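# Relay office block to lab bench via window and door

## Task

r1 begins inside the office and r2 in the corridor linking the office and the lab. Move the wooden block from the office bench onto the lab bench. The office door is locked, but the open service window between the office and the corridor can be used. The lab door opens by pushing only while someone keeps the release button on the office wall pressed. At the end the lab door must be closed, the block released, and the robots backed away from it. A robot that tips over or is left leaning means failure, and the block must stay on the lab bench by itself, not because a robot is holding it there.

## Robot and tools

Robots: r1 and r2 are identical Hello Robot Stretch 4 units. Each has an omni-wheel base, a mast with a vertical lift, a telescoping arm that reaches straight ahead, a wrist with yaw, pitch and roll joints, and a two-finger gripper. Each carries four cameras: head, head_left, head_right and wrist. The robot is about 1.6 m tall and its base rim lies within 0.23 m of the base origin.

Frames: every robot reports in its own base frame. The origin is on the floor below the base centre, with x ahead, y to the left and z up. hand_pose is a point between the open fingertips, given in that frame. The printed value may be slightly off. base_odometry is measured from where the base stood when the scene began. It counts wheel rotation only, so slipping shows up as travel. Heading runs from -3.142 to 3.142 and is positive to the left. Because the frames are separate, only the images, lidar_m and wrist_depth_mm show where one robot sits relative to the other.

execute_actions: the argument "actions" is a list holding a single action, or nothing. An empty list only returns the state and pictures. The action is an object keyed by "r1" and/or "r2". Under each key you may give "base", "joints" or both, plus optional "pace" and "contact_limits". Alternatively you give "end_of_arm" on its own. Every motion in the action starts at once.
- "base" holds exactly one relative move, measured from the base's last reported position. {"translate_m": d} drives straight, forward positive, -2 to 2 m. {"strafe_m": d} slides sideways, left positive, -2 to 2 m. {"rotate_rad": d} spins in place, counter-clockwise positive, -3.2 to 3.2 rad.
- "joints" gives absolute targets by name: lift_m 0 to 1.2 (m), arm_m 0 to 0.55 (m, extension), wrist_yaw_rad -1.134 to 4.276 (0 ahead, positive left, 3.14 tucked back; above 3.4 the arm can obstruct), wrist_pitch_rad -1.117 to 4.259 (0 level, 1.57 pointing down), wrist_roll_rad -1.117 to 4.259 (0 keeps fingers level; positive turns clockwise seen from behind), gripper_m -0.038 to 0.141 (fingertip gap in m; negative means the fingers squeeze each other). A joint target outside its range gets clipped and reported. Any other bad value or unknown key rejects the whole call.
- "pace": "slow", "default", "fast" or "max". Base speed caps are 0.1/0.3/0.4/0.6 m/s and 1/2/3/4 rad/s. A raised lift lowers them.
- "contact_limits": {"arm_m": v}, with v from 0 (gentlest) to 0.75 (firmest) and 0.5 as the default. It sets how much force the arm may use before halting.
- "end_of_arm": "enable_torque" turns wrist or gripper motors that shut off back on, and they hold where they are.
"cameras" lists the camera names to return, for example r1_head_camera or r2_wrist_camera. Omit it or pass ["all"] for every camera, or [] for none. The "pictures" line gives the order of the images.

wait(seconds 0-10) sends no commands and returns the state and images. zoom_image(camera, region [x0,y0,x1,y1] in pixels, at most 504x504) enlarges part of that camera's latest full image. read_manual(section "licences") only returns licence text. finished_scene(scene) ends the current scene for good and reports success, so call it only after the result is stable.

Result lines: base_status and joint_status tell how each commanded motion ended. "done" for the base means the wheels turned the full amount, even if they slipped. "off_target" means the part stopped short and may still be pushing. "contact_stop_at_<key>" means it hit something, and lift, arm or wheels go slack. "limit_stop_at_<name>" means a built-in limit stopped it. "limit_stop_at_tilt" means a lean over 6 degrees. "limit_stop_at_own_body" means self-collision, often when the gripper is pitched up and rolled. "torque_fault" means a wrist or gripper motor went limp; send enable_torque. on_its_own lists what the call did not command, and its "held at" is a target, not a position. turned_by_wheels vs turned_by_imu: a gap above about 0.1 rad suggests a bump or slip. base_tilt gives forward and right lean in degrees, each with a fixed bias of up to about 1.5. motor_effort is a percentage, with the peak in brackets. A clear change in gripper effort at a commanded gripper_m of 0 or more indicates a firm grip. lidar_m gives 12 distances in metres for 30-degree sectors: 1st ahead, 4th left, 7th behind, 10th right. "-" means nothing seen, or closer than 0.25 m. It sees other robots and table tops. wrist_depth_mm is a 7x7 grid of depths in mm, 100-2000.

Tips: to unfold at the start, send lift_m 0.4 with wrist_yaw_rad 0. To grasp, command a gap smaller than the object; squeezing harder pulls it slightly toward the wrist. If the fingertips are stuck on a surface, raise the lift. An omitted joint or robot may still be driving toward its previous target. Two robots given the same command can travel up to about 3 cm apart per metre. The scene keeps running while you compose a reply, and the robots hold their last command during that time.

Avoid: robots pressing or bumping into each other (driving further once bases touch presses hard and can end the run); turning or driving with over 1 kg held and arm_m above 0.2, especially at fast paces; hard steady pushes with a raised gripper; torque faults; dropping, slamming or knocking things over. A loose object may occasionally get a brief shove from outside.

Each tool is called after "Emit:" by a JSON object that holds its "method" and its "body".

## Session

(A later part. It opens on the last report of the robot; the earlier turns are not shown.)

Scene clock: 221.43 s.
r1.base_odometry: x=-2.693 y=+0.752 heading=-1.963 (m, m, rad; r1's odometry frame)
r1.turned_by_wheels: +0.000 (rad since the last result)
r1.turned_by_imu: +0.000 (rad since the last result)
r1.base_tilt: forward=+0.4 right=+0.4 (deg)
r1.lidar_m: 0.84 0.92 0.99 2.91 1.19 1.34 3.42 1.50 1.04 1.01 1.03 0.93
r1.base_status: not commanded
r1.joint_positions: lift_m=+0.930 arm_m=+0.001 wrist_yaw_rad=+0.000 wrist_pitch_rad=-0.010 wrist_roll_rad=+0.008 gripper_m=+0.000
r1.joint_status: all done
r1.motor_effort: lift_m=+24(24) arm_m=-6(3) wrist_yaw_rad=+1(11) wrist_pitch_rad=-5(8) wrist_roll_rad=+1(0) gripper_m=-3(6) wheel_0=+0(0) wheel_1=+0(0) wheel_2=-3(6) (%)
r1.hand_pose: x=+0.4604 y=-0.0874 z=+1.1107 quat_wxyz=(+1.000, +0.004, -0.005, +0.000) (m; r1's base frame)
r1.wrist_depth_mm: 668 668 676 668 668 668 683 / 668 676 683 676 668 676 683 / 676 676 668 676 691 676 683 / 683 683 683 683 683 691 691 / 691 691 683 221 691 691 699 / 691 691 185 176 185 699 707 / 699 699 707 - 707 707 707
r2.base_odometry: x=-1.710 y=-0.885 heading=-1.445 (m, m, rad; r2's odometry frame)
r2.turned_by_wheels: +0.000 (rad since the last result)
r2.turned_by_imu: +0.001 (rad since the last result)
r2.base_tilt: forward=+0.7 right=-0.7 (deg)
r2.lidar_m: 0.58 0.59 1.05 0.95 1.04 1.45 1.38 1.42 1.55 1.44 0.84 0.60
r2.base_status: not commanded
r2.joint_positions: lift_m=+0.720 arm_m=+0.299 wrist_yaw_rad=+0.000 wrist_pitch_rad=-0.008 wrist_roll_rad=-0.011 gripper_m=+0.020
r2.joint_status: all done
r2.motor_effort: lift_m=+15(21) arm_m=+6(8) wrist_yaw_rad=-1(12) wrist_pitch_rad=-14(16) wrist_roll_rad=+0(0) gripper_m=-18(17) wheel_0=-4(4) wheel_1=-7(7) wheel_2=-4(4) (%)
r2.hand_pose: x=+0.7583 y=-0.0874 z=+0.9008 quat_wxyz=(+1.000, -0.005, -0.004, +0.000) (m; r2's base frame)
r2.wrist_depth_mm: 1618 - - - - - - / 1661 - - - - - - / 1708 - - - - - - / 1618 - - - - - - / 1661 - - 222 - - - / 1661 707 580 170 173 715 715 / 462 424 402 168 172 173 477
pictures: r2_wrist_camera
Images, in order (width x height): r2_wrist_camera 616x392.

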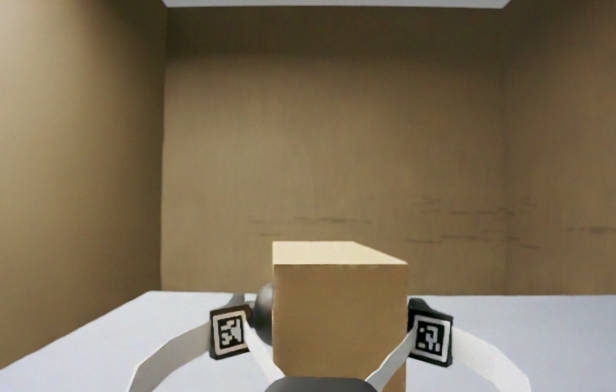

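Emit:
{"method": "execute_actions", "body": {"actions": [{"r2":{"joints":{"lift_m":0.668},"pace":"slow"}}], "cameras": []}}

Emit:
{"method": "execute_actions", "body": {"actions": [{"r2":{"joints":{"gripper_m":0.14}}}], "cameras": []}}

Emit:
{"method": "execute_actions", "body": {"actions": [{"r2":{"joints":{"arm_m":0}}}], "cameras": ["r2_head_left_camera"]}}

Emit:
{"method": "finished_scene", "body": {"scene": 1}}

Scene clock: 233.30 s.
r1.base_odometry: x=-2.693 y=+0.752 heading=-1.963 (m, m, rad; r1's odometry frame)
r1.turned_by_wheels: +0.000 (rad since the last result)
r1.turned_by_imu: +0.000 (rad since the last result)
r1.base_tilt: forward=+0.4 right=+0.4 (deg)
r1.lidar_m: 0.83 0.90 0.97 2.93 1.17 1.32 3.43 1.51 1.03 1.01 1.06 0.90
r1.base_status: not commanded
r1.joint_positions: lift_m=+0.930 arm_m=+0.001 wrist_yaw_rad=+0.000 wrist_pitch_rad=-0.010 wrist_roll_rad=+0.008 gripper_m=+0.000
r1.joint_status: not commanded
r1.motor_effort: lift_m=+24(24) arm_m=-6(6) wrist_yaw_rad=+0(1) wrist_pitch_rad=-8(7) wrist_roll_rad=+1(1) gripper_m=-4(5) wheel_0=+0(0) wheel_1=+0(0) wheel_2=-3(3) (%)
r1.hand_pose: x=+0.4604 y=-0.0874 z=+1.1107 quat_wxyz=(+1.000, +0.004, -0.005, +0.000) (m; r1's base frame)
r1.wrist_depth_mm: 668 676 676 676 676 668 668 / 676 668 683 676 676 676 683 / 676 683 676 676 676 683 691 / 683 683 683 683 683 683 691 / 691 683 691 220 699 691 699 / 691 691 185 176 186 707 691 / 699 699 699 - 699 699 715
r2.base_odometry: x=-1.710 y=-0.885 heading=-1.445 (m, m, rad; r2's odometry frame)
r2.turned_by_wheels: +0.000 (rad since the last result)
r2.turned_by_imu: +0.001 (rad since the last result)
r2.base_tilt: forward=+0.6 right=-0.7 (deg)
r2.lidar_m: 0.56 0.58 1.06 0.95 1.05 1.43 1.37 1.45 1.50 1.46 0.86 0.62
r2.base_status: not commanded
r2.joint_positions: lift_m=+0.668 arm_m=+0.299 wrist_yaw_rad=+0.000 wrist_pitch_rad=-0.008 wrist_roll_rad=-0.011 gripper_m=+0.020
r2.joint_status: all done
r2.motor_effort: lift_m=+15(15) arm_m=+6(6) wrist_yaw_rad=-2(1) wrist_pitch_rad=-15(15) wrist_roll_rad=+0(0) gripper_m=-20(17) wheel_0=-4(4) wheel_1=-7(7) wheel_2=-4(4) (%)
r2.hand_pose: x=+0.7583 y=-0.0874 z=+0.8488 quat_wxyz=(+1.000, -0.005, -0.004, +0.000) (m; r2's base frame)
r2.wrist_depth_mm: 1618 - - - - - - / 1618 - - - - - - / 1661 - - - - - - / 1618 - - - - - - / 1661 - - 222 - - - / 530 517 424 170 173 521 517 / 334 310 293 167 171 173 359
pictures: none
No camera images: the call's "cameras" was empty. Leave "cameras" out to get every camera's image.

Scene clock: 235.47 s.
r1.base_odometry: x=-2.693 y=+0.752 heading=-1.963 (m, m, rad; r1's odometry frame)
r1.turned_by_wheels: +0.000 (rad since the last result)
r1.turned_by_imu: +0.000 (rad since the last result)
r1.base_tilt: forward=+0.4 right=+0.3 (deg)
r1.lidar_m: 0.83 0.88 1.01 2.90 1.15 1.31 3.45 1.50 1.02 1.01 1.06 0.94
r1.base_status: not commanded
r1.joint_positions: lift_m=+0.930 arm_m=+0.001 wrist_yaw_rad=+0.000 wrist_pitch_rad=-0.010 wrist_roll_rad=+0.008 gripper_m=+0.000
r1.joint_status: not commanded
r1.motor_effort: lift_m=+24(24) arm_m=-6(6) wrist_yaw_rad=-1(0) wrist_pitch_rad=-8(8) wrist_roll_rad=+1(0) gripper_m=-4(4) wheel_0=+0(0) wheel_1=+0(0) wheel_2=-3(3) (%)
r1.hand_pose: x=+0.4604 y=-0.0874 z=+1.1107 quat_wxyz=(+1.000, +0.004, -0.005, +0.000) (m; r1's base frame)
r1.wrist_depth_mm: 676 661 668 668 676 676 668 / 668 668 676 676 676 676 676 / 683 676 683 676 683 683 683 / 676 683 691 683 691 683 699 / 683 699 691 221 691 691 699 / 691 699 185 175 185 707 707 / 699 691 707 - 699 699 707
r2.base_odometry: x=-1.710 y=-0.885 heading=-1.445 (m, m, rad; r2's odometry frame)
r2.turned_by_wheels: +0.000 (rad since the last result)
r2.turned_by_imu: +0.001 (rad since the last result)
r2.base_tilt: forward=+0.6 right=-0.7 (deg)
r2.lidar_m: 0.57 0.59 1.06 0.97 1.06 1.45 1.37 1.43 1.55 1.46 0.85 0.59
r2.base_status: not commanded
r2.joint_positions: lift_m=+0.668 arm_m=+0.299 wrist_yaw_rad=+0.000 wrist_pitch_rad=-0.011 wrist_roll_rad=-0.011 gripper_m=+0.140
r2.joint_status: all done
r2.motor_effort: lift_m=+15(15) arm_m=+6(6) wrist_yaw_rad=+1(2) wrist_pitch_rad=-6(14) wrist_roll_rad=+1(0) gripper_m=+2(22) wheel_0=-4(3) wheel_1=-7(7) wheel_2=-4(4) (%)
r2.hand_pose: x=+0.7582 y=-0.0875 z=+0.8497 quat_wxyz=(+1.000, -0.005, -0.006, +0.000) (m; r2's base frame)
r2.wrist_depth_mm: 1618 - - - - - - / 1661 - - - - - - / 1661 - - - - - - / 1661 - - - - - - / 1708 - - - - - - / 1042 469 480 233 544 213 530 / 340 315 317 166 181 317 366
pictures: none
No camera images: the call's "cameras" was empty. Leave "cameras" out to get every camera's image.

Scene clock: 237.47 s.
r1.base_odometry: x=-2.693 y=+0.752 heading=-1.963 (m, m, rad; r1's odometry frame)
r1.turned_by_wheels: +0.000 (rad since the last result)
r1.turned_by_imu: +0.000 (rad since the last result)
r1.base_tilt: forward=+0.4 right=+0.4 (deg)
r1.lidar_m: 0.82 0.89 0.99 2.90 1.19 1.31 3.42 1.49 1.05 0.99 1.06 0.92
r1.base_status: not commanded
r1.joint_positions: lift_m=+0.930 arm_m=+0.001 wrist_yaw_rad=+0.000 wrist_pitch_rad=-0.010 wrist_roll_rad=+0.008 gripper_m=+0.000
r1.joint_status: not commanded
r1.motor_effort: lift_m=+24(24) arm_m=-6(6) wrist_yaw_rad=+0(0) wrist_pitch_rad=-8(8) wrist_roll_rad=+0(1) gripper_m=-6(3) wheel_0=+0(0) wheel_1=+0(0) wheel_2=-3(3) (%)
r1.hand_pose: x=+0.4604 y=-0.0874 z=+1.1107 quat_wxyz=(+1.000, +0.004, -0.005, +0.000) (m; r1's base frame)
r1.wrist_depth_mm: 654 661 668 676 668 668 676 / 668 676 676 683 676 676 676 / 676 683 683 676 683 683 676 / 683 683 683 691 683 691 699 / 683 691 683 221 699 699 691 / 683 691 185 175 185 699 699 / 707 699 707 - 699 699 707
r2.base_odometry: x=-1.710 y=-0.885 heading=-1.445 (m, m, rad; r2's odometry frame)
r2.turned_by_wheels: +0.000 (rad since the last result)
r2.turned_by_imu: +0.000 (rad since the last result)
r2.base_tilt: forward=+0.6 right=-0.7 (deg)
r2.lidar_m: 0.56 0.62 1.07 0.96 1.06 1.44 1.38 1.42 1.51 1.44 0.86 0.57
r2.base_status: not commanded
r2.joint_positions: lift_m=+0.668 arm_m=+0.001 wrist_yaw_rad=+0.000 wrist_pitch_rad=-0.011 wrist_roll_rad=-0.011 gripper_m=+0.140
r2.joint_status: all done
r2.motor_effort: lift_m=+15(15) arm_m=-7(8) wrist_yaw_rad=-1(1) wrist_pitch_rad=-6(7) wrist_roll_rad=+0(1) gripper_m=+2(3) wheel_0=-4(4) wheel_1=-7(7) wheel_2=-5(5) (%)
r2.hand_pose: x=+0.4606 y=-0.0874 z=+0.8498 quat_wxyz=(+1.000, -0.005, -0.006, +0.000) (m; r2's base frame)
r2.wrist_depth_mm: 1618 - - - - - - / 1661 - - - - - - / 1708 - - - - - - / 1618 - - - - - - / 1661 - - 991 - - 1983 / 1464 473 488 480 549 213 544 / 359 359 355 166 351 351 370
pictures: r2_head_left_camera
Images, in order (width x height): r2_head_left_camera 420x672.

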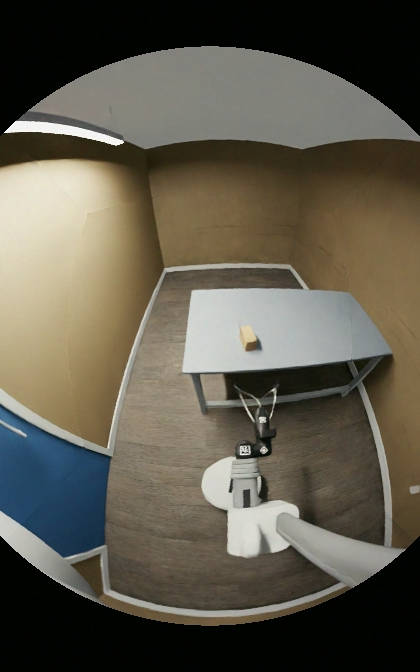

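The scene is finished: the task was done.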